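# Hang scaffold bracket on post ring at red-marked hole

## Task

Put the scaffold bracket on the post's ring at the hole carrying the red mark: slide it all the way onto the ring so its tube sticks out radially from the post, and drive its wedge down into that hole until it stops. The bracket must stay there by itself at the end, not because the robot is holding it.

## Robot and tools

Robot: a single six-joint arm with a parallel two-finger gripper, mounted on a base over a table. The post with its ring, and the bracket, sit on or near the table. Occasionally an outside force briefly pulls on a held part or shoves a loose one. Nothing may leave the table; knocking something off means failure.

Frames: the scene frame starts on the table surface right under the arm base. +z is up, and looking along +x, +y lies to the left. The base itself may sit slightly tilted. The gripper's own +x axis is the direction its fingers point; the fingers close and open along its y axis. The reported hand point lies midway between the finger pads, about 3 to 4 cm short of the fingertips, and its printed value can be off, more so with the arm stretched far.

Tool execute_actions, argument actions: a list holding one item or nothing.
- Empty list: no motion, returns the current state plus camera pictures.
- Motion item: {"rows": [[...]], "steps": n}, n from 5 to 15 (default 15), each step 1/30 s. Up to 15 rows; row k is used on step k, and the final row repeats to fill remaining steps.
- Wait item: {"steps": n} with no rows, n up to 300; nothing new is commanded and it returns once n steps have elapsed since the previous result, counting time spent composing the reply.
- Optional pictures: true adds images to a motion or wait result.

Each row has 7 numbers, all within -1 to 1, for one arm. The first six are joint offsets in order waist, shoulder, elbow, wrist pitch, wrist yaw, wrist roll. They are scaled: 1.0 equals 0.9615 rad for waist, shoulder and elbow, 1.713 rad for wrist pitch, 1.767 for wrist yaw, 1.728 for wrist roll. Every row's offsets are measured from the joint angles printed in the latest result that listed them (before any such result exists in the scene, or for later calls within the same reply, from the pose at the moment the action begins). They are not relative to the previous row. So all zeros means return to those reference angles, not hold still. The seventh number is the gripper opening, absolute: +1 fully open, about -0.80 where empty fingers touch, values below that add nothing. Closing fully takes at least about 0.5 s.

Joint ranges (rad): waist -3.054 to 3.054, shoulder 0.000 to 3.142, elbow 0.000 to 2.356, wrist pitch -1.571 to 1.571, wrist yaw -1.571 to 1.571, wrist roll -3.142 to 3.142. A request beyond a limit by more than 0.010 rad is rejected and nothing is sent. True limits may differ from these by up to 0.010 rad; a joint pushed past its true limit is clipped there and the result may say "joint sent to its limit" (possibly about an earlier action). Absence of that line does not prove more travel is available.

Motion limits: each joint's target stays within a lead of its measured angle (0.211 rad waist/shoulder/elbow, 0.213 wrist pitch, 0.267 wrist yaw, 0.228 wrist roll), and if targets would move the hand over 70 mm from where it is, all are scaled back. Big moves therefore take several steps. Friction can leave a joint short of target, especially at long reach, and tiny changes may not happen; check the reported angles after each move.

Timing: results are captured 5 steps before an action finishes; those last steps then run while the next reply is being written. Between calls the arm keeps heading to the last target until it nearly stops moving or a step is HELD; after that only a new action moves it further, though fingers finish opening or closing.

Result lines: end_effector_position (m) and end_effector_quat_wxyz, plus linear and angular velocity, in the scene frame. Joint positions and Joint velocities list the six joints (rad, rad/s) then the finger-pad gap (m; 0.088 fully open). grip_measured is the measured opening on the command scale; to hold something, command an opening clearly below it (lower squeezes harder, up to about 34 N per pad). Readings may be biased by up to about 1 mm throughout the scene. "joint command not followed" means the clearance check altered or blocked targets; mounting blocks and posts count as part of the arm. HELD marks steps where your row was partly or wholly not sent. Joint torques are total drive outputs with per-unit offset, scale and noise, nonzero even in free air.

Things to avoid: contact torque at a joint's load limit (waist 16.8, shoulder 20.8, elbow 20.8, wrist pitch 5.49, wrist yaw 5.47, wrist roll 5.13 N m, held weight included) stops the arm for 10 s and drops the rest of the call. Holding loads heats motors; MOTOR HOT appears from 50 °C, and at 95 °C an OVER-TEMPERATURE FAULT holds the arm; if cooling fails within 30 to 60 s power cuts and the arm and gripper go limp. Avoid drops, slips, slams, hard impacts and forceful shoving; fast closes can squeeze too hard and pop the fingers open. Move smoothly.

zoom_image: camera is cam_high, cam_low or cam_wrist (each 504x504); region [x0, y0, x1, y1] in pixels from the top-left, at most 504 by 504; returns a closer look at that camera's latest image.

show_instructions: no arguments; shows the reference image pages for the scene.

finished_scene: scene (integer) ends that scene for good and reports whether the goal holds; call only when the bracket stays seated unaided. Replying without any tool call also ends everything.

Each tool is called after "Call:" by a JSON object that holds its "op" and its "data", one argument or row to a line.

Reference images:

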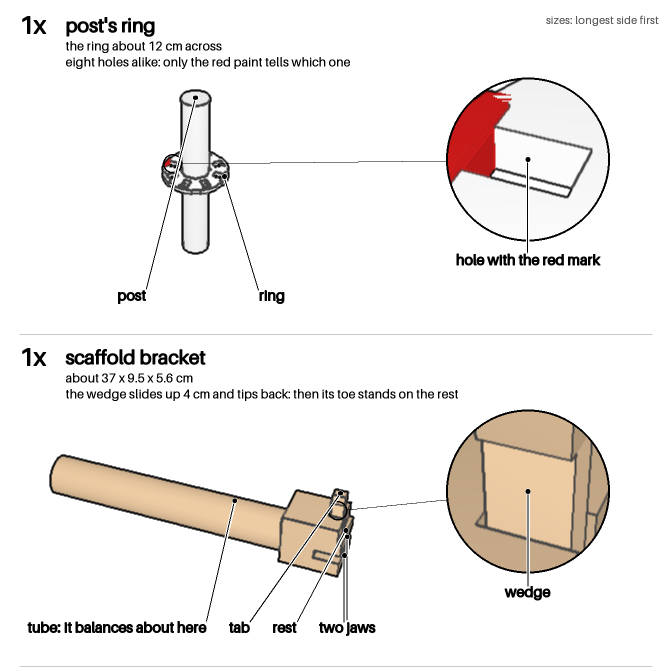

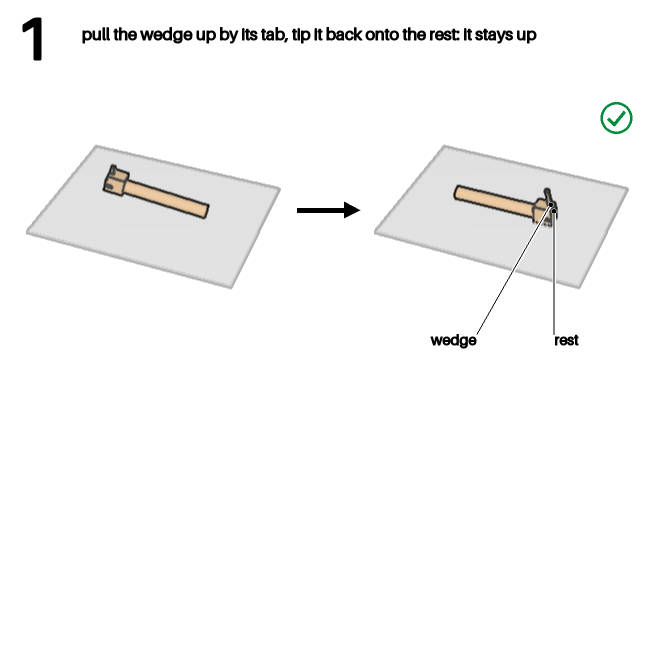

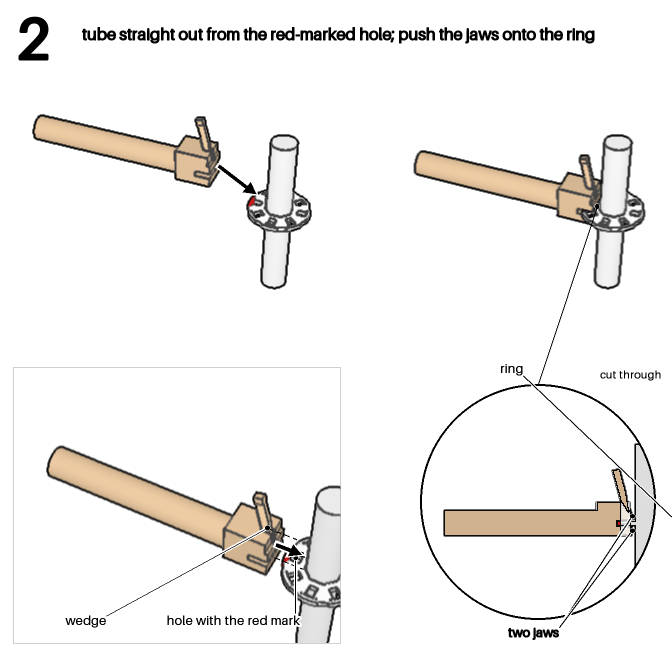

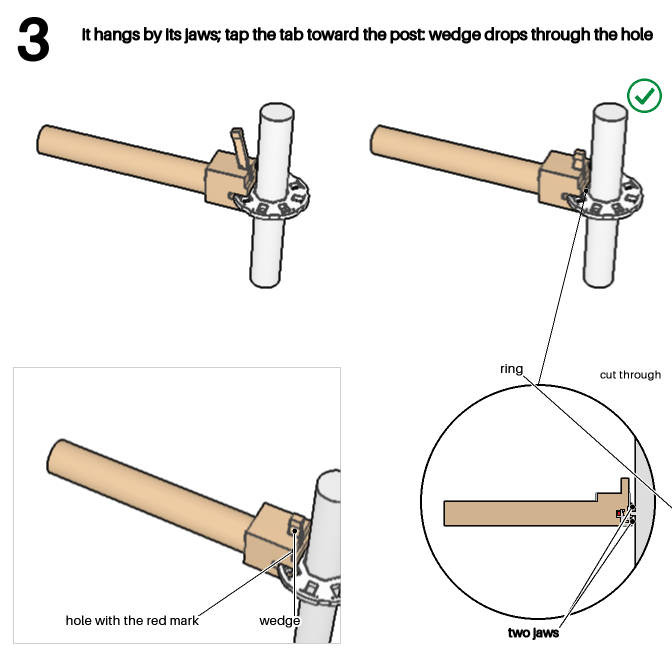

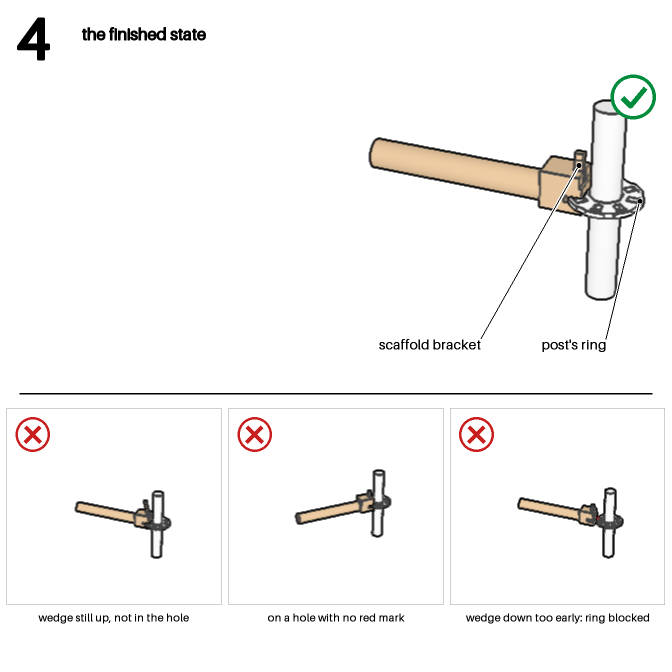

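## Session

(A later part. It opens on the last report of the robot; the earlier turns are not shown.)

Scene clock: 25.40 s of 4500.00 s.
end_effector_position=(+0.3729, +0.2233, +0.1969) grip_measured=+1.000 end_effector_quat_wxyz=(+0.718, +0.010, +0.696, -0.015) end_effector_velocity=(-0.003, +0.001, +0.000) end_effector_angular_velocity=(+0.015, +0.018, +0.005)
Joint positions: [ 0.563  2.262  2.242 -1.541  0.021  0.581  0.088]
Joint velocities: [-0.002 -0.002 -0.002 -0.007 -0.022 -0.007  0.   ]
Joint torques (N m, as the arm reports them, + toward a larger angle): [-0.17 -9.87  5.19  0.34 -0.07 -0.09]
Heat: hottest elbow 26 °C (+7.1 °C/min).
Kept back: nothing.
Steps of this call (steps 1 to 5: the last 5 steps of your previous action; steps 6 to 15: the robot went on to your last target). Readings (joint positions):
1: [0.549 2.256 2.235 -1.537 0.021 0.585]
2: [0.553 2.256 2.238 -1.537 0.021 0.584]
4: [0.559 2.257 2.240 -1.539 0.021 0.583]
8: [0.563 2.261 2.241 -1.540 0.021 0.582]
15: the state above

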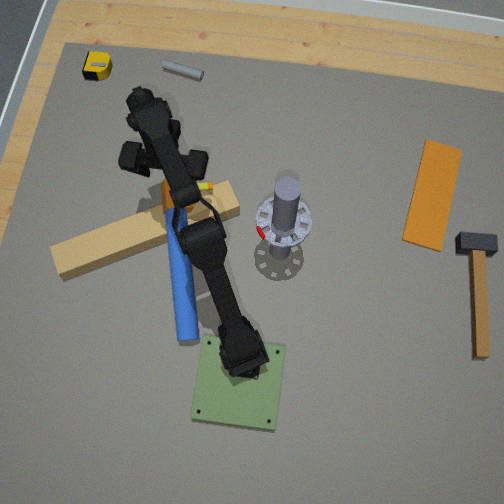

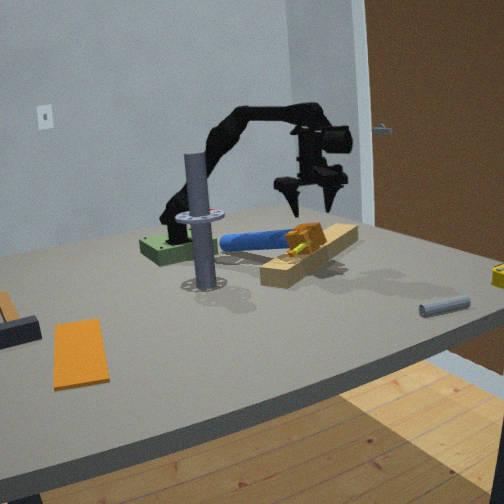

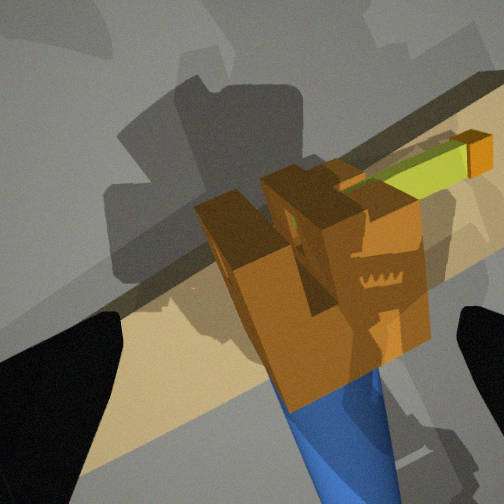

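Call:
{"op": "execute_actions", "data": {
  "actions": [
    {"rows": [[0.08,-0.555,-0.976,0.23,0,-0.152,1]], "steps": 15}
  ]
}}

Call:
{"op": "execute_actions", "data": {
  "actions": [
    {"steps": 25}
  ],
  "pictures": true
}}

Scene clock: 27.77 s of 4500.00 s.
end_effector_position=(+0.3196, +0.2295, +0.2501) grip_measured=+1.000 end_effector_quat_wxyz=(+0.800, -0.054, +0.579, +0.150) end_effector_velocity=(-0.221, -0.177, +0.019) end_effector_angular_velocity=(+0.023, -0.067, +0.083)
Joint positions: [ 0.646  1.789  1.719 -1.173  0.021  0.331  0.088]
Joint velocities: [-0.042 -1.184 -1.385  0.271 -0.022 -0.125  0.   ]
Joint torques (N m, as the arm reports them, + toward a larger angle): [-0.64 -4.3   2.02  1.32 -0.05 -0.07]
Heat: hottest shoulder 26 °C (+6.5 °C/min).
Steps of this call (steps 1 to 15: the robot went on to your last target; steps 16 to 61: nothing new was sent; steps 62 to 71: the first 10 steps of this action). Readings (joint positions):
62: [0.565 2.233 2.205 -1.495 0.022 0.533]
63: [0.574 2.194 2.143 -1.432 0.022 0.472]
65: [0.605 2.101 2.027 -1.324 0.022 0.398]
69: [0.646 1.882 1.817 -1.192 0.021 0.341]
71: the state above

Scene clock: 28.60 s of 4500.00 s.
end_effector_position=(+0.2532, +0.1789, +0.1513) grip_measured=+1.000 end_effector_quat_wxyz=(+0.707, -0.112, +0.691, +0.101) end_effector_velocity=(-0.006, -0.001, -0.001) end_effector_angular_velocity=(+0.002, +0.035, +0.020)
Joint positions: [ 0.641  1.736  1.313 -1.148  0.021  0.321  0.088]
Joint velocities: [-0.002  0.002 -0.002 -0.022 -0.022 -0.022  0.   ]
Joint torques (N m, as the arm reports them, + toward a larger angle): [-0.32 -8.52  3.7   0.66 -0.05 -0.1 ]
Heat: hottest shoulder 26 °C (+6.3 °C/min).
Kept back: nothing.
Steps of this call (steps 1 to 5: the last 5 steps of your previous action; steps 6 to 25: the robot went on to your last target). Readings (joint positions):
1: [0.644 1.756 1.673 -1.164 0.021 0.329]
2: [0.643 1.735 1.628 -1.158 0.021 0.326]
4: [0.641 1.722 1.531 -1.152 0.021 0.324]
8: [0.641 1.736 1.352 -1.153 0.021 0.322]
25: the state above

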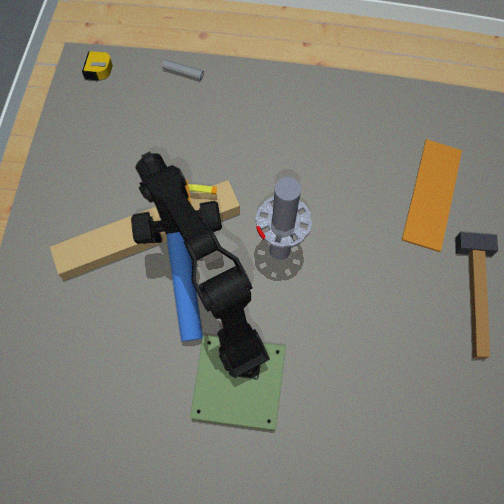

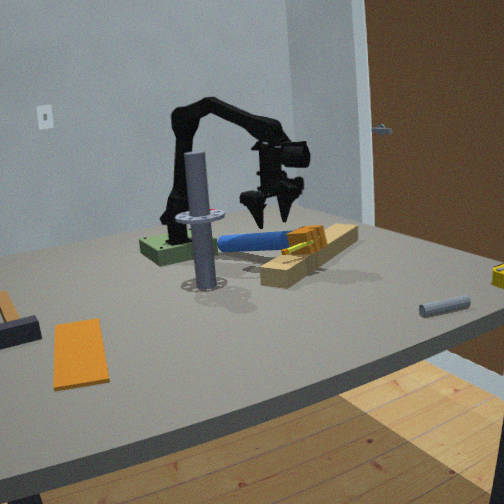

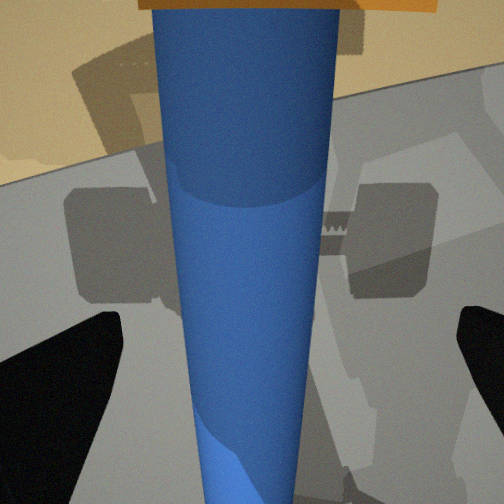

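Call:
{"op": "execute_actions", "data": {
  "actions": [
    {"rows": [[0,0.146,-0.21,0.2,0,0,1]], "steps": 15}
  ]
}}

Call:
{"op": "execute_actions", "data": {
  "actions": [
    {"steps": 10}
  ],
  "pictures": true
}}

Scene clock: 29.13 s of 4500.00 s.
end_effector_position=(+0.2590, +0.1832, +0.0668) grip_measured=+1.000 end_effector_quat_wxyz=(+0.706, -0.114, +0.692, +0.102) end_effector_velocity=(+0.051, +0.040, +0.001) end_effector_angular_velocity=(+0.193, -0.231, +0.006)
Joint positions: [ 0.642  1.87   1.122 -0.827  0.021  0.319  0.088]
Joint velocities: [-0.002 -0.002 -0.002  0.3   -0.022 -0.007  0.   ]
Joint torques (N m, as the arm reports them, + toward a larger angle): [-0.21 -7.47  3.26  0.61 -0.07  0.05]
Heat: hottest shoulder 26 °C (+6.2 °C/min).
Steps of this call (steps 1 to 6: the robot went on to your last target; steps 7 to 16: the first 10 steps of this action). Readings (joint positions):
7: [0.641 1.744 1.293 -1.115 0.021 0.321]
8: [0.641 1.751 1.264 -1.058 0.021 0.321]
10: [0.641 1.798 1.201 -0.951 0.021 0.321]
14: [0.642 1.869 1.124 -0.848 0.021 0.319]
16: the state above

Scene clock: 29.47 s of 4500.00 s.
end_effector_position=(+0.2623, +0.1855, +0.0669) grip_measured=+1.000 end_effector_quat_wxyz=(+0.711, -0.111, +0.686, +0.104) end_effector_velocity=(-0.002, -0.004, -0.001) end_effector_angular_velocity=(-0.014, +0.006, +0.019)
Joint positions: [ 0.642  1.87   1.122 -0.809  0.021  0.319  0.088]
Joint velocities: [-0.002 -0.002 -0.007 -0.007  0.007 -0.022  0.   ]
Joint torques (N m, as the arm reports them, + toward a larger angle): [-0.19 -7.26  3.07  0.75 -0.06  0.04]
Heat: hottest shoulder 26 °C (+6.1 °C/min).
Kept back: nothing.
Steps of this call (steps 1 to 5: the last 5 steps of your previous action; steps 6 to 10: the robot went on to your last target). Readings (joint positions):
1: [0.642 1.870 1.122 -0.820 0.021 0.319]
2: [0.642 1.870 1.122 -0.817 0.021 0.319]
4: [0.642 1.870 1.122 -0.812 0.021 0.319]
8: [0.642 1.870 1.122 -0.809 0.021 0.319]
10: the state above

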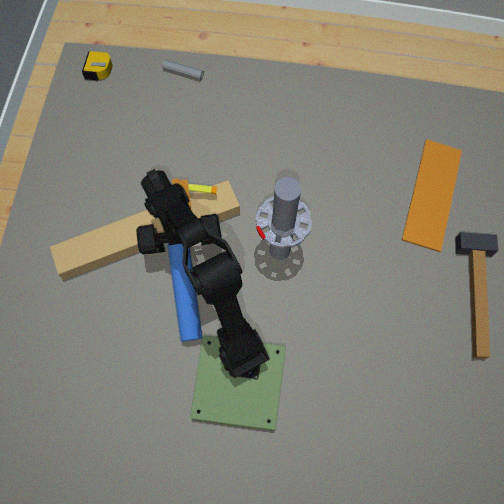

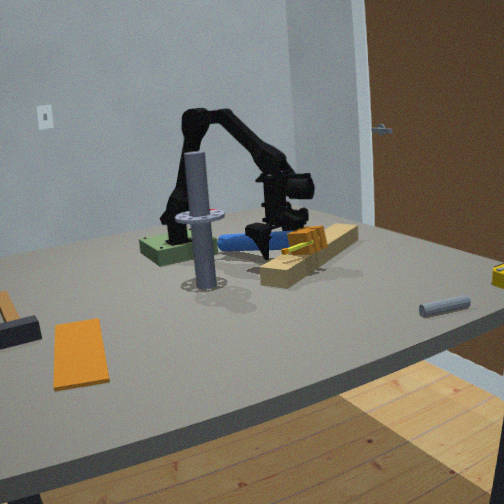

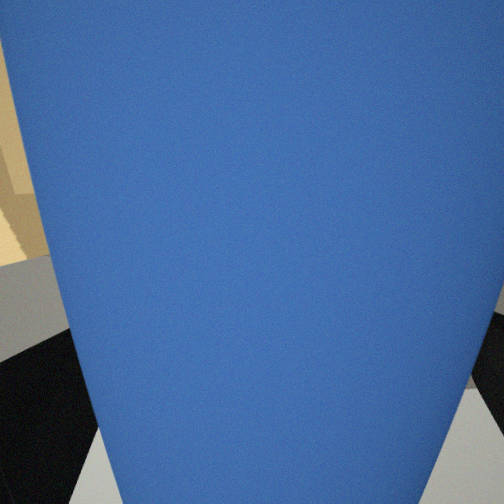

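Call:
{"op": "execute_actions", "data": {
  "actions": [
    {"rows": [[0,0,0,0,0,0,-0.6]], "steps": 15}
  ]
}}

Call:
{"op": "execute_actions", "data": {
  "actions": [
    {"steps": 10}
  ]
}}

Scene clock: 29.87 s of 4500.00 s.
end_effector_position=(+0.2621, +0.1896, +0.0673) grip_measured=+0.118 end_effector_quat_wxyz=(+0.713, -0.107, +0.684, +0.108) end_effector_velocity=(-0.000, -0.003, +0.002) end_effector_angular_velocity=(-0.008, -0.002, +0.005)
Joint positions: [ 0.649  1.87   1.124 -0.801  0.014  0.326  0.045]
Joint velocities: [-0.002 -0.007 -0.002 -0.007  0.007 -0.007 -0.   ]
Joint torques (N m, as the arm reports them, + toward a larger angle): [-0.75 -8.08  3.96  0.1   0.23 -0.22]
Heat: hottest shoulder 26 °C (+6.0 °C/min).
Steps of this call (steps 1 to 2: the robot went on to your last target; steps 3 to 12: the first 10 steps of this action). Readings (joint positions):
3: [0.642 1.870 1.122 -0.808 0.021 0.319]
4: [0.642 1.870 1.122 -0.808 0.021 0.319]
6: [0.642 1.870 1.122 -0.808 0.021 0.319]
10: [0.649 1.870 1.124 -0.801 0.011 0.324]
12: the state above

Scene clock: 30.20 s of 4500.00 s.
end_effector_position=(+0.2622, +0.1895, +0.0673) grip_measured=+0.118 end_effector_quat_wxyz=(+0.713, -0.107, +0.684, +0.108) end_effector_velocity=(+0.001, +0.001, +0.002) end_effector_angular_velocity=(+0.012, -0.006, +0.020)
Joint positions: [ 0.649  1.87   1.124 -0.801  0.014  0.326  0.045]
Joint velocities: [-0.002 -0.007 -0.002  0.007 -0.007 -0.022 -0.   ]
Joint torques (N m, as the arm reports them, + toward a larger angle): [-0.81 -8.1   3.95  0.09  0.24 -0.21]
Heat: hottest shoulder 26 °C (+6.0 °C/min).
Kept back: nothing.
Steps of this call (steps 1 to 5: the last 5 steps of your previous action; steps 6 to 10: the robot went on to your last target). Readings (joint positions):
1: [0.649 1.870 1.124 -0.801 0.014 0.326]
2: [0.649 1.870 1.124 -0.801 0.014 0.326]
4: [0.649 1.870 1.124 -0.801 0.014 0.326]
8: [0.649 1.870 1.124 -0.801 0.014 0.326]
10: the state above

Call:
{"op": "execute_actions", "data": {
  "actions": [
    {"rows": [[0,-0.21,0.26,-0.26,0,0,-0.6]], "steps": 15}
  ]
}}

Call:
{"op": "execute_actions", "data": {
  "actions": [
    {"rows": [[0,0,0,0,0.4,0,-0.6]], "steps": 15}
  ]
}}

Call:
{"op": "execute_actions", "data": {
  "actions": [
    {"steps": 10}
  ],
  "pictures": true
}}

Scene clock: 30.70 s of 4500.00 s.
end_effector_position=(+0.2510, +0.1825, +0.1803) grip_measured=+0.118 end_effector_quat_wxyz=(+0.723, -0.100, +0.674, +0.115) end_effector_velocity=(-0.065, -0.047, +0.124) end_effector_angular_velocity=(-0.033, +0.058, -0.009)
Joint positions: [ 0.649  1.676  1.358 -1.194  0.01   0.327  0.045]
Joint velocities: [-0.002 -0.281  0.188 -0.535 -0.007  0.007  0.   ]
Joint torques (N m, as the arm reports them, + toward a larger angle): [-0.06 -5.75  4.66  0.59  0.13 -0.07]
Heat: hottest shoulder 26 °C (+5.9 °C/min).
Steps of this call (steps 1 to 5: the robot went on to your last target; steps 6 to 15: the first 10 steps of this action). Readings (joint positions):
6: [0.649 1.858 1.140 -0.821 0.013 0.330]
7: [0.649 1.849 1.162 -0.866 0.011 0.335]
9: [0.649 1.808 1.214 -0.949 0.009 0.328]
13: [0.649 1.708 1.335 -1.139 0.009 0.327]
15: the state above

Scene clock: 31.20 s of 4500.00 s.
end_effector_position=(+0.2946, +0.1066, +0.2099) grip_measured=+0.119 end_effector_quat_wxyz=(+0.776, -0.287, +0.555, -0.091) end_effector_velocity=(+0.061, -0.092, +0.073) end_effector_angular_velocity=(-0.666, -0.490, -0.053)
Joint positions: [ 0.648  1.675  1.363 -1.239  0.626  0.327  0.045]
Joint velocities: [-0.032 -0.002 -0.002  0.007  0.828 -0.007  0.   ]
Joint torques (N m, as the arm reports them, + toward a larger angle): [ 0.28 -7.33  4.86  0.64  0.8   0.04]
Heat: hottest elbow 27 °C (+7.7 °C/min).
Steps of this call (steps 1 to 5: the last 5 steps of your previous action; steps 6 to 15: the first 10 steps of this action, its rows measured from where the robot was after step 5). Readings (joint positions):
5: [0.649 1.674 1.364 -1.238 0.010 0.327]
6: [0.653 1.675 1.364 -1.239 0.048 0.327]
7: [0.657 1.675 1.363 -1.239 0.128 0.327]
9: [0.655 1.675 1.363 -1.239 0.270 0.327]
13: [0.650 1.675 1.363 -1.239 0.542 0.327]
15: the state above

Scene clock: 31.53 s of 4500.00 s.
end_effector_position=(+0.2995, +0.0993, +0.2166) grip_measured=+0.119 end_effector_quat_wxyz=(+0.778, -0.308, +0.535, -0.115) end_effector_velocity=(-0.002, -0.003, -0.001) end_effector_angular_velocity=(-0.016, +0.009, +0.003)
Joint positions: [ 0.647  1.675  1.362 -1.239  0.7    0.327  0.045]
Joint velocities: [-0.002 -0.002 -0.007 -0.007  0.007 -0.007 -0.   ]
Joint torques (N m, as the arm reports them, + toward a larger angle): [ 0.18 -7.47  4.82  0.62  1.09  0.02]
Heat: hottest elbow 27 °C (+7.6 °C/min).
Kept back: nothing.
Steps of this call (steps 1 to 5: the last 5 steps of your previous action; steps 6 to 10: the robot went on to your last target). Readings (joint positions):
1: [0.647 1.675 1.363 -1.239 0.648 0.327]
2: [0.647 1.675 1.363 -1.239 0.663 0.327]
4: [0.647 1.675 1.362 -1.239 0.681 0.327]
8: [0.647 1.675 1.362 -1.239 0.697 0.327]
10: the state above

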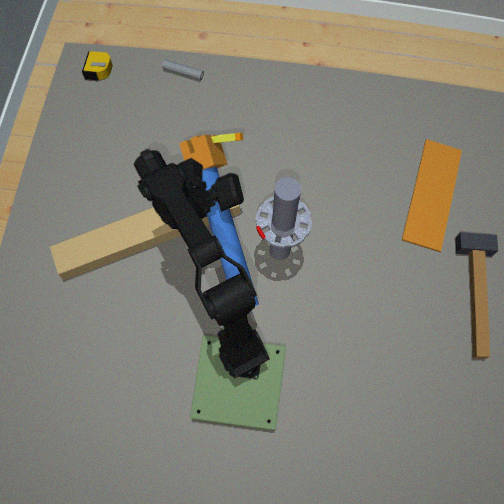

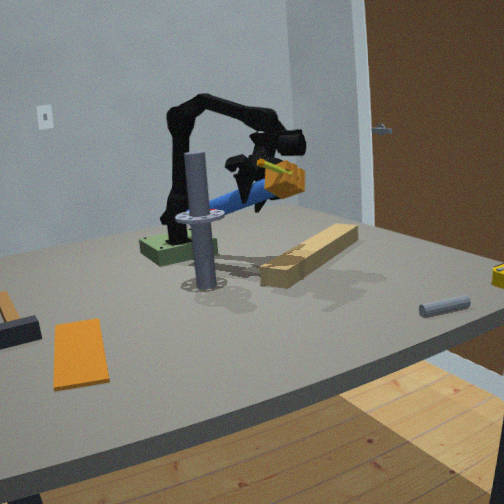

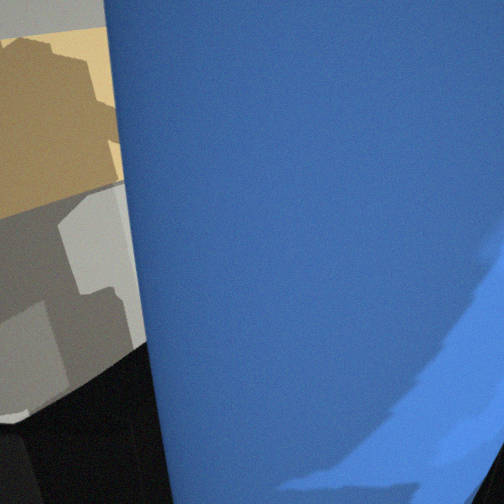

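Call:
{"op": "execute_actions", "data": {
  "actions": [
    {"rows": [[0.5,0,0,0,0.48,0,-0.6]], "steps": 15}
  ]
}}

Call:
{"op": "execute_actions", "data": {
  "actions": [
    {"steps": 20}
  ],
  "pictures": true
}}

Scene clock: 32.10 s of 4500.00 s.
end_effector_position=(+0.2673, +0.1966, +0.2980) grip_measured=+0.119 end_effector_quat_wxyz=(+0.804, -0.536, +0.215, -0.138) end_effector_velocity=(-0.081, +0.141, +0.271) end_effector_angular_velocity=(-0.876, -1.624, +0.605)
Joint positions: [ 1.104  1.68   1.356 -1.238  1.364  0.327  0.045]
Joint velocities: [ 0.637 -0.002 -0.002 -0.007  1.839 -0.007 -0.   ]
Joint torques (N m, as the arm reports them, + toward a larger angle): [-3.33 -7.89  5.25  0.56  1.5   0.05]
Heat: hottest shoulder 27 °C (+7.5 °C/min).
Steps of this call (steps 1 to 7: the robot went on to your last target; steps 8 to 17: the first 10 steps of this action). Readings (joint positions):
8: [0.662 1.676 1.360 -1.239 0.751 0.332]
9: [0.703 1.678 1.357 -1.242 0.835 0.331]
11: [0.811 1.680 1.356 -1.240 0.967 0.329]
15: [1.036 1.680 1.356 -1.238 1.234 0.327]
17: the state above

Scene clock: 32.77 s of 4500.00 s.
end_effector_position=(+0.2651, +0.2011, +0.3227) grip_measured=+0.119 end_effector_quat_wxyz=(+0.799, -0.557, +0.144, -0.178) end_effector_velocity=(-0.000, -0.002, -0.001) end_effector_angular_velocity=(-0.010, +0.013, -0.002)
Joint positions: [ 1.127  1.68   1.356 -1.238  1.53   0.327  0.045]
Joint velocities: [-0.002 -0.002 -0.002 -0.007 -0.007 -0.007  0.   ]
Joint torques (N m, as the arm reports them, + toward a larger angle): [ 0.   -7.97  5.3   0.5   1.5   0.04]
Heat: hottest shoulder 27 °C (+7.3 °C/min).
Kept back: nothing.
Steps of this call (steps 1 to 5: the last 5 steps of your previous action; steps 6 to 20: the robot went on to your last target). Readings (joint positions):
1: [1.119 1.680 1.356 -1.238 1.416 0.327]
2: [1.126 1.680 1.356 -1.238 1.451 0.327]
4: [1.127 1.680 1.356 -1.238 1.491 0.327]
8: [1.127 1.680 1.356 -1.238 1.519 0.327]
20: the state above

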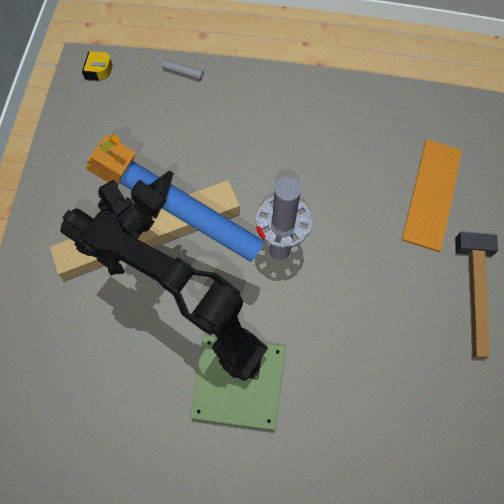

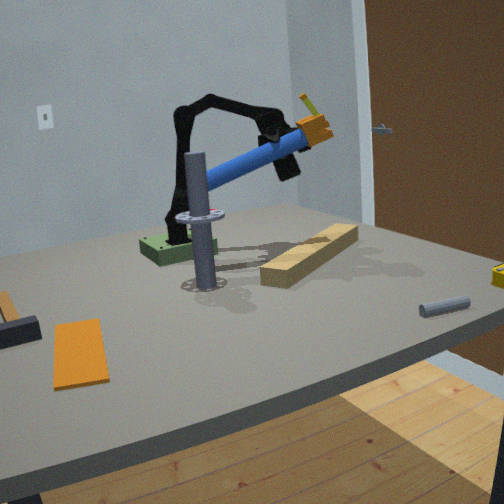

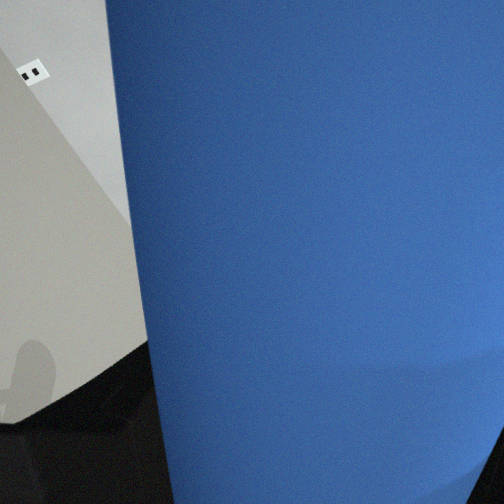

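Call:
{"op": "execute_actions", "data": {
  "actions": [
    {"rows": [[0.91,0,0,0,0,-0.15,-0.6]], "steps": 15}
  ]
}}

Call:
{"op": "execute_actions", "data": {
  "actions": [
    {"steps": 12}
  ]
}}

Call:
{"op": "execute_actions", "data": {
  "actions": [
    {"rows": [[0,0.624,-0.595,0.684,0,0,-0.6]], "steps": 15}
  ]
}}

Call:
{"op": "execute_actions", "data": {
  "actions": [
    {"steps": 25}
  ],
  "pictures": true
}}

Scene clock: 34.17 s of 4500.00 s.
end_effector_position=(+0.1333, +0.3069, +0.3180) grip_measured=+0.120 end_effector_quat_wxyz=(+0.736, -0.677, -0.001, +0.030) end_effector_velocity=(-0.523, +0.232, -0.006) end_effector_angular_velocity=(-0.109, -0.005, +1.701)
Joint positions: [ 1.632  1.687  1.356 -1.238  1.519  0.079  0.045]
Joint velocities: [ 1.697 -0.002 -0.002  0.007 -0.007 -0.095  0.   ]
Joint torques (N m, as the arm reports them, + toward a larger angle): [-0.01 -8.25  4.66  0.6   1.2   0.04]
Heat: hottest shoulder 27 °C (+7.0 °C/min).
Steps of this call (steps 1 to 15: the robot went on to your last target; steps 16 to 32: nothing new was sent; steps 33 to 42: the first 10 steps of this action). Readings (joint positions):
33: [1.138 1.680 1.356 -1.235 1.529 0.286]
34: [1.175 1.680 1.356 -1.238 1.528 0.219]
36: [1.284 1.682 1.356 -1.239 1.524 0.143]
40: [1.518 1.687 1.356 -1.238 1.519 0.088]
42: the state above

Scene clock: 34.57 s of 4500.00 s.
end_effector_position=(+0.0131, +0.3355, +0.3166) grip_measured=+0.121 end_effector_quat_wxyz=(+0.713, -0.670, -0.126, +0.163) end_effector_velocity=(+0.008, -0.001, -0.001) end_effector_angular_velocity=(-0.016, +0.001, -0.022)
Joint positions: [ 2.001  1.687  1.356 -1.238  1.519  0.069  0.045]
Joint velocities: [-0.022 -0.002 -0.002 -0.007 -0.007 -0.007 -0.   ]
Joint torques (N m, as the arm reports them, + toward a larger angle): [-0.36 -8.23  4.69  0.59  1.19  0.01]
Heat: hottest shoulder 27 °C (+6.9 °C/min).
Kept back: nothing.
Steps of this call (steps 1 to 5: the last 5 steps of your previous action; steps 6 to 12: the robot went on to your last target). Readings (joint positions):
1: [1.689 1.687 1.356 -1.238 1.519 0.076]
2: [1.745 1.687 1.356 -1.238 1.519 0.074]
4: [1.858 1.687 1.356 -1.238 1.519 0.071]
8: [1.994 1.687 1.356 -1.238 1.519 0.069]
12: the state above

Scene clock: 34.90 s of 4500.00 s.
end_effector_position=(+0.0167, +0.3337, +0.1493) grip_measured=+0.122 end_effector_quat_wxyz=(-0.615, +0.763, +0.136, -0.142) end_effector_velocity=(+0.085, -0.175, -0.555) end_effector_angular_velocity=(-1.086, -0.466, -0.019)
Joint positions: [ 1.999  2.008  1.039 -0.874  1.506  0.069  0.045]
Joint velocities: [-0.002  1.209 -1.145  1.194 -0.007 -0.022 -0.001]
Joint torques (N m, as the arm reports them, + toward a larger angle): [-0.07 -8.55  2.8   0.23  1.15  0.02]
Heat: hottest shoulder 27 °C (+6.9 °C/min).
Steps of this call (steps 1 to 10: the first 10 steps of this action). Readings (joint positions):
1: [2.000 1.700 1.340 -1.213 1.523 0.065]
2: [2.000 1.712 1.318 -1.172 1.528 0.071]
4: [1.999 1.767 1.262 -1.101 1.524 0.072]
8: [1.999 1.927 1.116 -0.953 1.507 0.069]
10: the state above

Scene clock: 45.17 s of 4500.00 s.
end_effector_position=(+0.0293, +0.3058, +0.1020) grip_measured=+0.122 end_effector_quat_wxyz=(-0.587, +0.783, +0.173, -0.115) end_effector_velocity=(-0.001, -0.000, -0.001) end_effector_angular_velocity=(-0.003, +0.006, +0.000)
Joint positions: [ 2.001  2.111  0.855 -0.629  1.581  0.026  0.045]
Joint velocities: [ 0.002 -0.002 -0.002  0.007 -0.007 -0.007 -0.   ]
Joint torques (N m, as the arm reports them, + toward a larger angle): [ 0.26 -4.23  1.2   0.33  0.59  0.01]
Heat: hottest shoulder 26 °C (+4.0 °C/min).
TORQUE FAULT: the external load on joint 5 (wrist yaw) reached its load limit, and the arm stopped for 10 seconds. The arm's remaining commands of this call were not run. The arm holds where it stopped, with its grip as last carried out, and accepts commands again: back off and push less far. The arm stops again, at the same cost, whenever a joint's load reaches its limit.
Kept back: nothing.
The stop began at step 8 of this call (marked STOPPED below). From that step on the arm followed nothing that you had sent. Nothing is kept back now, and the robot has no last target.
Steps of this call (steps 1 to 5: the last 5 steps of your previous action; steps 6 to 7: the robot went on to your last target; steps 8 to 308: the stop). Readings (joint positions):
1: [1.999 2.048 1.001 -0.834 1.506 0.069]
2: [1.999 2.089 0.962 -0.793 1.506 0.069]
4: [2.004 2.150 0.892 -0.729 1.571 0.062]
8: [2.004 2.118 0.842 -0.608 1.586 0.027] STOPPED
308: the state above

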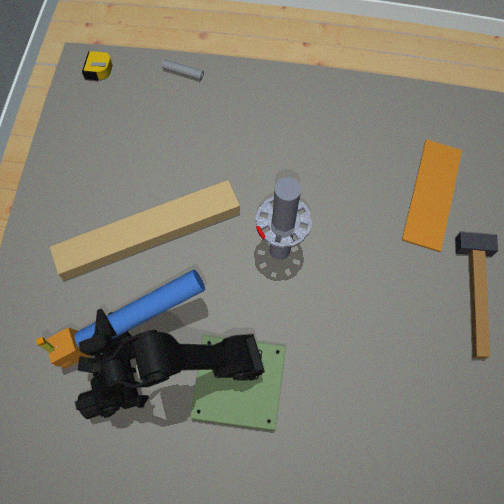

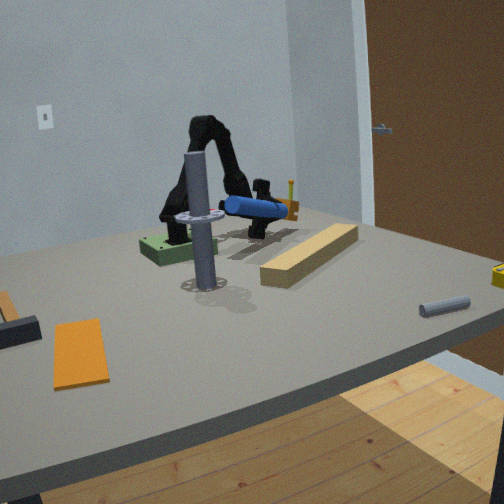

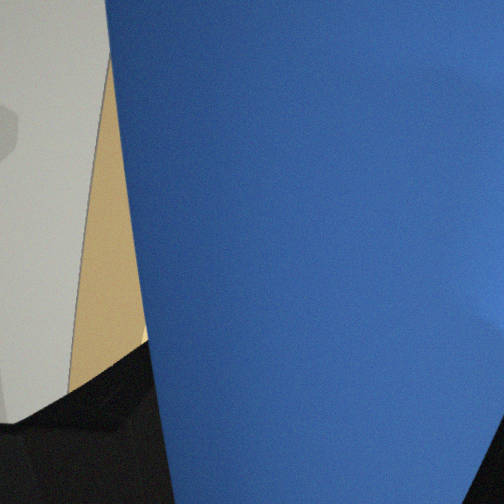

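Call:
{"op": "execute_actions", "data": {
  "actions": [
    {"rows": [[0,0,0,0,0,0,1]], "steps": 15}
  ]
}}

Call:
{"op": "execute_actions", "data": {
  "actions": [
    {"rows": [[0.4,0,0,0,0,0,1]], "steps": 15}
  ]
}}

Call:
{"op": "execute_actions", "data": {
  "actions": [
    {"steps": 10}
  ],
  "pictures": true
}}

Scene clock: 45.83 s of 4500.00 s.
end_effector_position=(+0.0292, +0.3061, +0.1030) grip_measured=+0.567 end_effector_quat_wxyz=(-0.589, +0.781, +0.172, -0.115) end_effector_velocity=(+0.001, -0.001, +0.002) end_effector_angular_velocity=(-0.007, +0.004, -0.005)
Joint positions: [ 2.001  2.106  0.856 -0.629  1.58   0.026  0.067]
Joint velocities: [-0.002 -0.007  0.002 -0.022 -0.007  0.007  0.173]
Joint torques (N m, as the arm reports them, + toward a larger angle): [-0.12 -6.9   2.04  0.18  0.64  0.05]
Heat: hottest shoulder 26 °C (+3.9 °C/min).
Steps of this call (steps 1 to 10: nothing new was sent; steps 11 to 20: the first 10 steps of this action). Readings (joint positions):
11: [2.001 2.109 0.855 -0.629 1.581 0.026]
12: [2.001 2.108 0.856 -0.629 1.581 0.026]
14: [2.001 2.107 0.856 -0.629 1.580 0.025]
18: [2.001 2.106 0.856 -0.629 1.580 0.026]
20: the state above

Scene clock: 46.33 s of 4500.00 s.
end_effector_position=(-0.0848, +0.2974, +0.1032) grip_measured=+1.000 end_effector_quat_wxyz=(-0.559, +0.735, +0.311, -0.223) end_effector_velocity=(-0.041, -0.012, +0.001) end_effector_angular_velocity=(-0.007, -0.016, +0.141)
Joint positions: [ 2.371  2.102  0.861 -0.629  1.579  0.026  0.088]
Joint velocities: [ 0.139 -0.002 -0.002 -0.007  0.007 -0.007  0.   ]
Joint torques (N m, as the arm reports them, + toward a larger angle): [-0.53 -7.06  1.61  0.23  0.62  0.05]
Heat: hottest shoulder 26 °C (+3.9 °C/min).
Steps of this call (steps 1 to 5: the last 5 steps of your previous action; steps 6 to 15: the first 10 steps of this action, its rows measured from where the robot was after step 5). Readings (joint positions):
5: [2.001 2.106 0.856 -0.629 1.579 0.026]
6: [2.013 2.105 0.856 -0.632 1.578 0.027]
7: [2.053 2.104 0.856 -0.636 1.579 0.026]
9: [2.161 2.103 0.857 -0.632 1.579 0.024]
13: [2.345 2.103 0.861 -0.629 1.579 0.026]
15: the state above

Scene clock: 46.67 s of 4500.00 s.
end_effector_position=(-0.0867, +0.2968, +0.1032) grip_measured=+1.000 end_effector_quat_wxyz=(-0.559, +0.734, +0.314, -0.225) end_effector_velocity=(+0.001, +0.000, +0.001) end_effector_angular_velocity=(+0.005, -0.005, -0.000)
Joint positions: [ 2.378  2.102  0.861 -0.629  1.579  0.027  0.088]
Joint velocities: [-0.002 -0.002 -0.002  0.007  0.007 -0.007  0.   ]
Joint torques (N m, as the arm reports them, + toward a larger angle): [ 0.6  -7.03  1.68  0.2   0.65  0.02]
Heat: hottest shoulder 26 °C (+3.9 °C/min).
Kept back: nothing.
Steps of this call (steps 1 to 5: the last 5 steps of your previous action; steps 6 to 10: the robot went on to your last target). Readings (joint positions):
1: [2.374 2.102 0.861 -0.629 1.580 0.026]
2: [2.377 2.102 0.861 -0.629 1.579 0.026]
4: [2.378 2.102 0.861 -0.629 1.579 0.027]
8: [2.378 2.102 0.861 -0.629 1.579 0.027]
10: the state above

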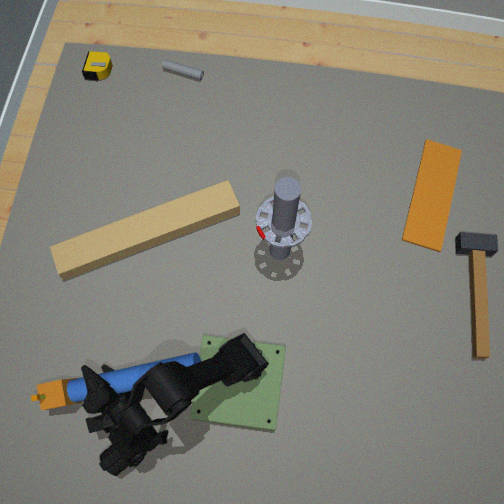

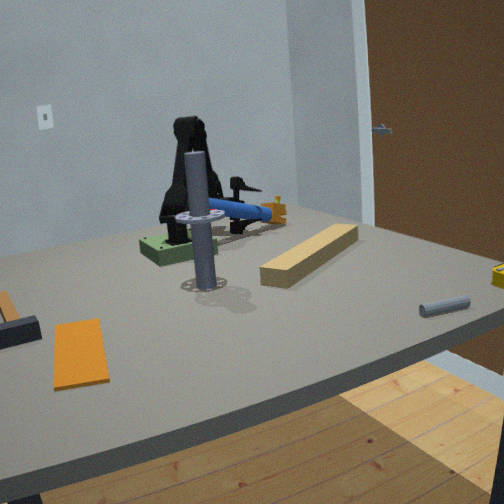

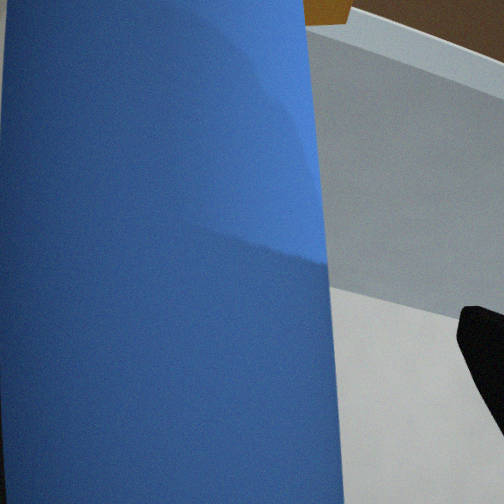

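Call:
{"op": "execute_actions", "data": {
  "actions": [
    {"rows": [[0,-0.1,0,0,-0.12,0,1],[0,-0.2,0,0,-0.24,0,1],[0,-0.3,0,0,-0.36,0,1],[0,-0.4,0,0,-0.48,0,1]], "steps": 15}
  ]
}}

Call:
{"op": "execute_actions", "data": {
  "actions": [
    {"steps": 15}
  ],
  "pictures": true
}}

Scene clock: 47.43 s of 4500.00 s.
end_effector_position=(-0.1154, +0.2794, +0.0992) grip_measured=+1.000 end_effector_quat_wxyz=(-0.554, +0.677, +0.037, -0.484) end_effector_velocity=(-0.138, -0.088, -0.114) end_effector_angular_velocity=(-0.960, +1.430, +0.118)
Joint positions: [ 2.376  1.744  0.865 -0.626  0.896  0.026  0.088]
Joint velocities: [ 0.007 -0.32   0.017  0.007 -1.692 -0.007  0.   ]
Joint torques (N m, as the arm reports them, + toward a larger angle): [-0.05 -6.46  3.35  0.38  0.33  0.04]
Heat: hottest shoulder 27 °C (+5.1 °C/min).
Steps of this call (steps 1 to 13: the robot went on to your last target; steps 14 to 23: the first 10 steps of this action). Readings (joint positions):
14: [2.378 2.088 0.861 -0.631 1.556 0.027]
15: [2.377 2.054 0.860 -0.632 1.482 0.026]
17: [2.376 1.960 0.855 -0.632 1.313 0.026]
21: [2.376 1.780 0.859 -0.629 1.030 0.026]
23: the state above

Scene clock: 47.93 s of 4500.00 s.
end_effector_position=(-0.1286, +0.2691, +0.0863) grip_measured=+1.000 end_effector_quat_wxyz=(-0.517, +0.672, -0.018, -0.530) end_effector_velocity=(+0.003, -0.003, +0.000) end_effector_angular_velocity=(-0.020, -0.011, +0.003)
Joint positions: [ 2.378  1.725  0.865 -0.628  0.736  0.028  0.088]
Joint velocities: [-0.002 -0.007 -0.002 -0.022 -0.007 -0.007  0.   ]
Joint torques (N m, as the arm reports them, + toward a larger angle): [-0.13 -7.82  3.58  0.57  0.3  -0.01]
Heat: hottest shoulder 27 °C (+5.0 °C/min).
Kept back: nothing.
Steps of this call (steps 1 to 5: the last 5 steps of your previous action; steps 6 to 15: the robot went on to your last target). Readings (joint positions):
1: [2.377 1.737 0.865 -0.626 0.846 0.027]
2: [2.378 1.735 0.865 -0.628 0.811 0.028]
4: [2.378 1.733 0.865 -0.628 0.776 0.028]
8: [2.378 1.726 0.865 -0.628 0.746 0.028]
15: the state above

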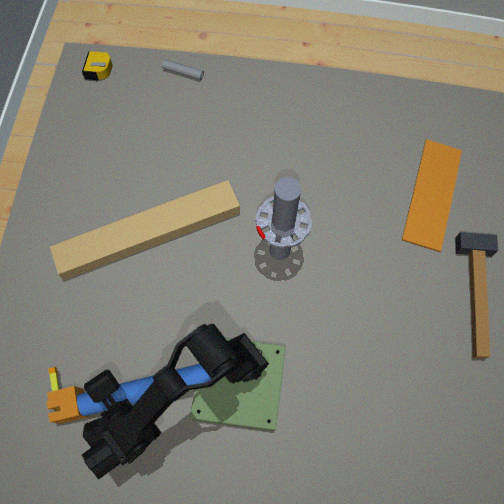

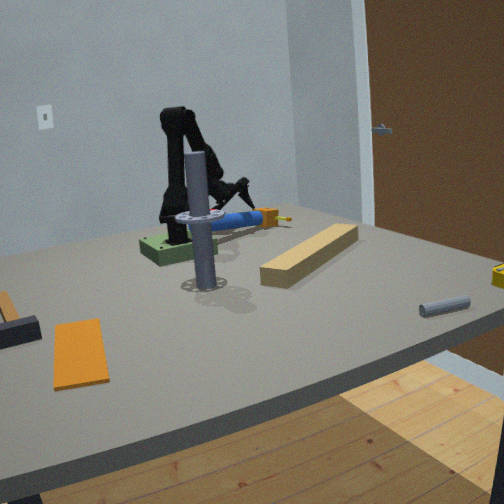

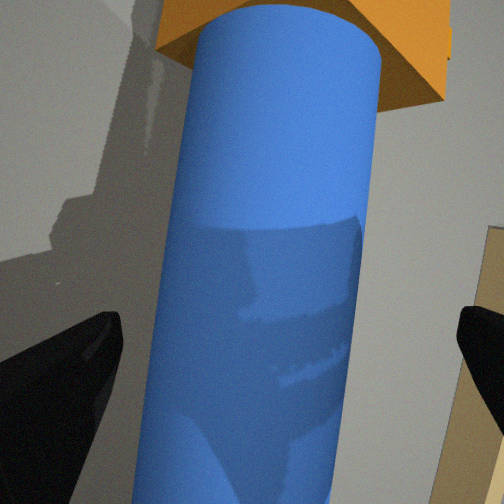

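Call:
{"op": "execute_actions", "data": {
  "actions": [
    {"rows": [[0,0,0.5,0,-0.417,0,1]], "steps": 15}
  ]
}}

Call:
{"op": "execute_actions", "data": {
  "actions": [
    {"rows": [[-0.82,0.305,0.4,-0.383,0,0.778,1]], "steps": 15}
  ]
}}

Call:
{"op": "execute_actions", "data": {
  "actions": [
    {"steps": 20}
  ],
  "pictures": true
}}

Scene clock: 50.83 s of 4500.00 s.
end_effector_position=(-0.2769, +0.3031, +0.1627) grip_measured=+1.000 end_effector_quat_wxyz=(+0.390, -0.488, +0.170, +0.762) end_effector_velocity=(-0.361, +0.023, +0.326) end_effector_angular_velocity=(-0.145, +1.700, +0.737)
Joint positions: [ 2.375  1.731  1.27  -0.624  0.138  0.028  0.088]
Joint velocities: [ 0.037 -0.046  0.94   0.125 -1.473 -0.007  0.   ]
Joint torques (N m, as the arm reports them, + toward a larger angle): [-0.18 -8.88  4.61  1.   -0.06  0.  ]
Heat: hottest shoulder 27 °C (+4.7 °C/min).
Steps of this call (steps 1 to 15: the robot went on to your last target; steps 16 to 77: nothing new was sent; steps 78 to 87: the first 10 steps of this action). Readings (joint positions):
78: [2.375 1.725 0.887 -0.645 0.688 0.028]
79: [2.373 1.730 0.921 -0.648 0.616 0.028]
81: [2.374 1.733 1.009 -0.632 0.497 0.028]
85: [2.374 1.732 1.195 -0.628 0.264 0.028]
87: the state above

Scene clock: 51.33 s of 4500.00 s.
end_effector_position=(-0.1735, +0.3854, +0.1590) grip_measured=+1.000 end_effector_quat_wxyz=(+0.546, -0.418, +0.473, +0.551) end_effector_velocity=(+0.588, +0.070, -0.008) end_effector_angular_velocity=(-1.038, -0.154, -2.728)
Joint positions: [ 2.015  1.98   1.657 -1.035  0.023  0.477  0.088]
Joint velocities: [-1.331  0.203  0.422 -1.297  0.007  1.414  0.   ]
Joint torques (N m, as the arm reports them, + toward a larger angle): [-0.55 -9.43  5.53  0.46  0.09  0.05]
Heat: hottest shoulder 27 °C (+4.7 °C/min).
Steps of this call (steps 1 to 5: the last 5 steps of your previous action; steps 6 to 15: the first 10 steps of this action, its rows measured from where the robot was after step 5). Readings (joint positions):
5: [2.379 1.723 1.336 -0.621 0.028 0.028]
6: [2.371 1.742 1.360 -0.665 0.017 0.062]
7: [2.345 1.772 1.402 -0.708 0.014 0.108]
9: [2.272 1.847 1.488 -0.779 0.018 0.196]
13: [2.103 1.959 1.622 -0.948 0.022 0.382]
15: the state above

Scene clock: 52.00 s of 4500.00 s.
end_effector_position=(+0.0022, +0.3833, +0.1620) grip_measured=+1.000 end_effector_quat_wxyz=(+0.718, -0.075, +0.687, +0.080) end_effector_velocity=(-0.000, -0.005, -0.002) end_effector_angular_velocity=(-0.020, +0.009, -0.156)
Joint positions: [ 1.591  2.003  1.713 -1.274  0.031  1.354  0.088]
Joint velocities: [-0.002  0.002 -0.002 -0.022 -0.007  0.154  0.   ]
Joint torques (N m, as the arm reports them, + toward a larger angle): [-0.2  -8.31  5.32  0.3  -0.09  0.05]
Heat: hottest shoulder 27 °C (+4.6 °C/min).
Kept back: nothing.
Steps of this call (steps 1 to 5: the last 5 steps of your previous action; steps 6 to 20: the robot went on to your last target). Readings (joint positions):
1: [1.971 1.985 1.669 -1.078 0.023 0.524]
2: [1.927 1.988 1.679 -1.120 0.024 0.572]
4: [1.836 1.992 1.693 -1.184 0.024 0.671]
8: [1.656 2.000 1.708 -1.246 0.028 0.897]
20: the state above

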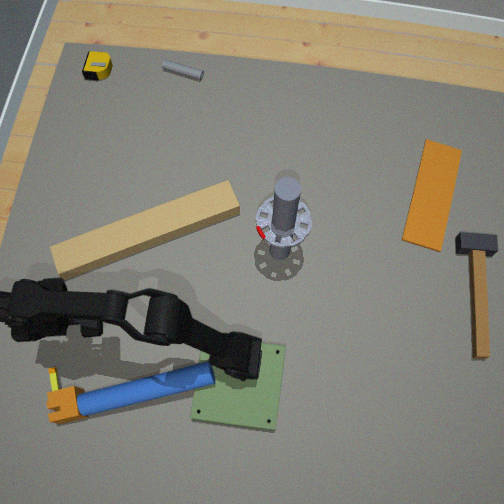

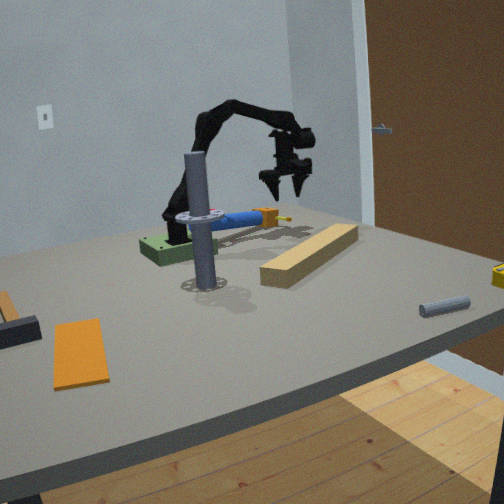

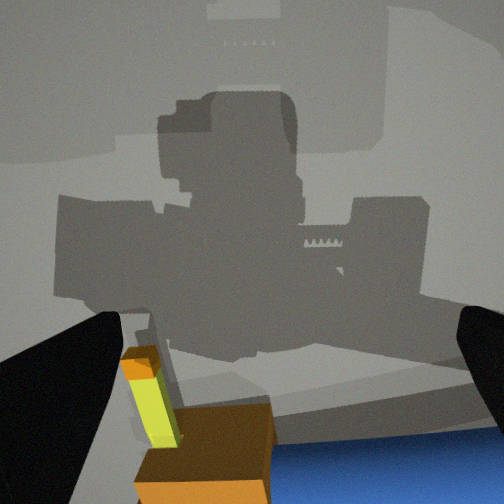

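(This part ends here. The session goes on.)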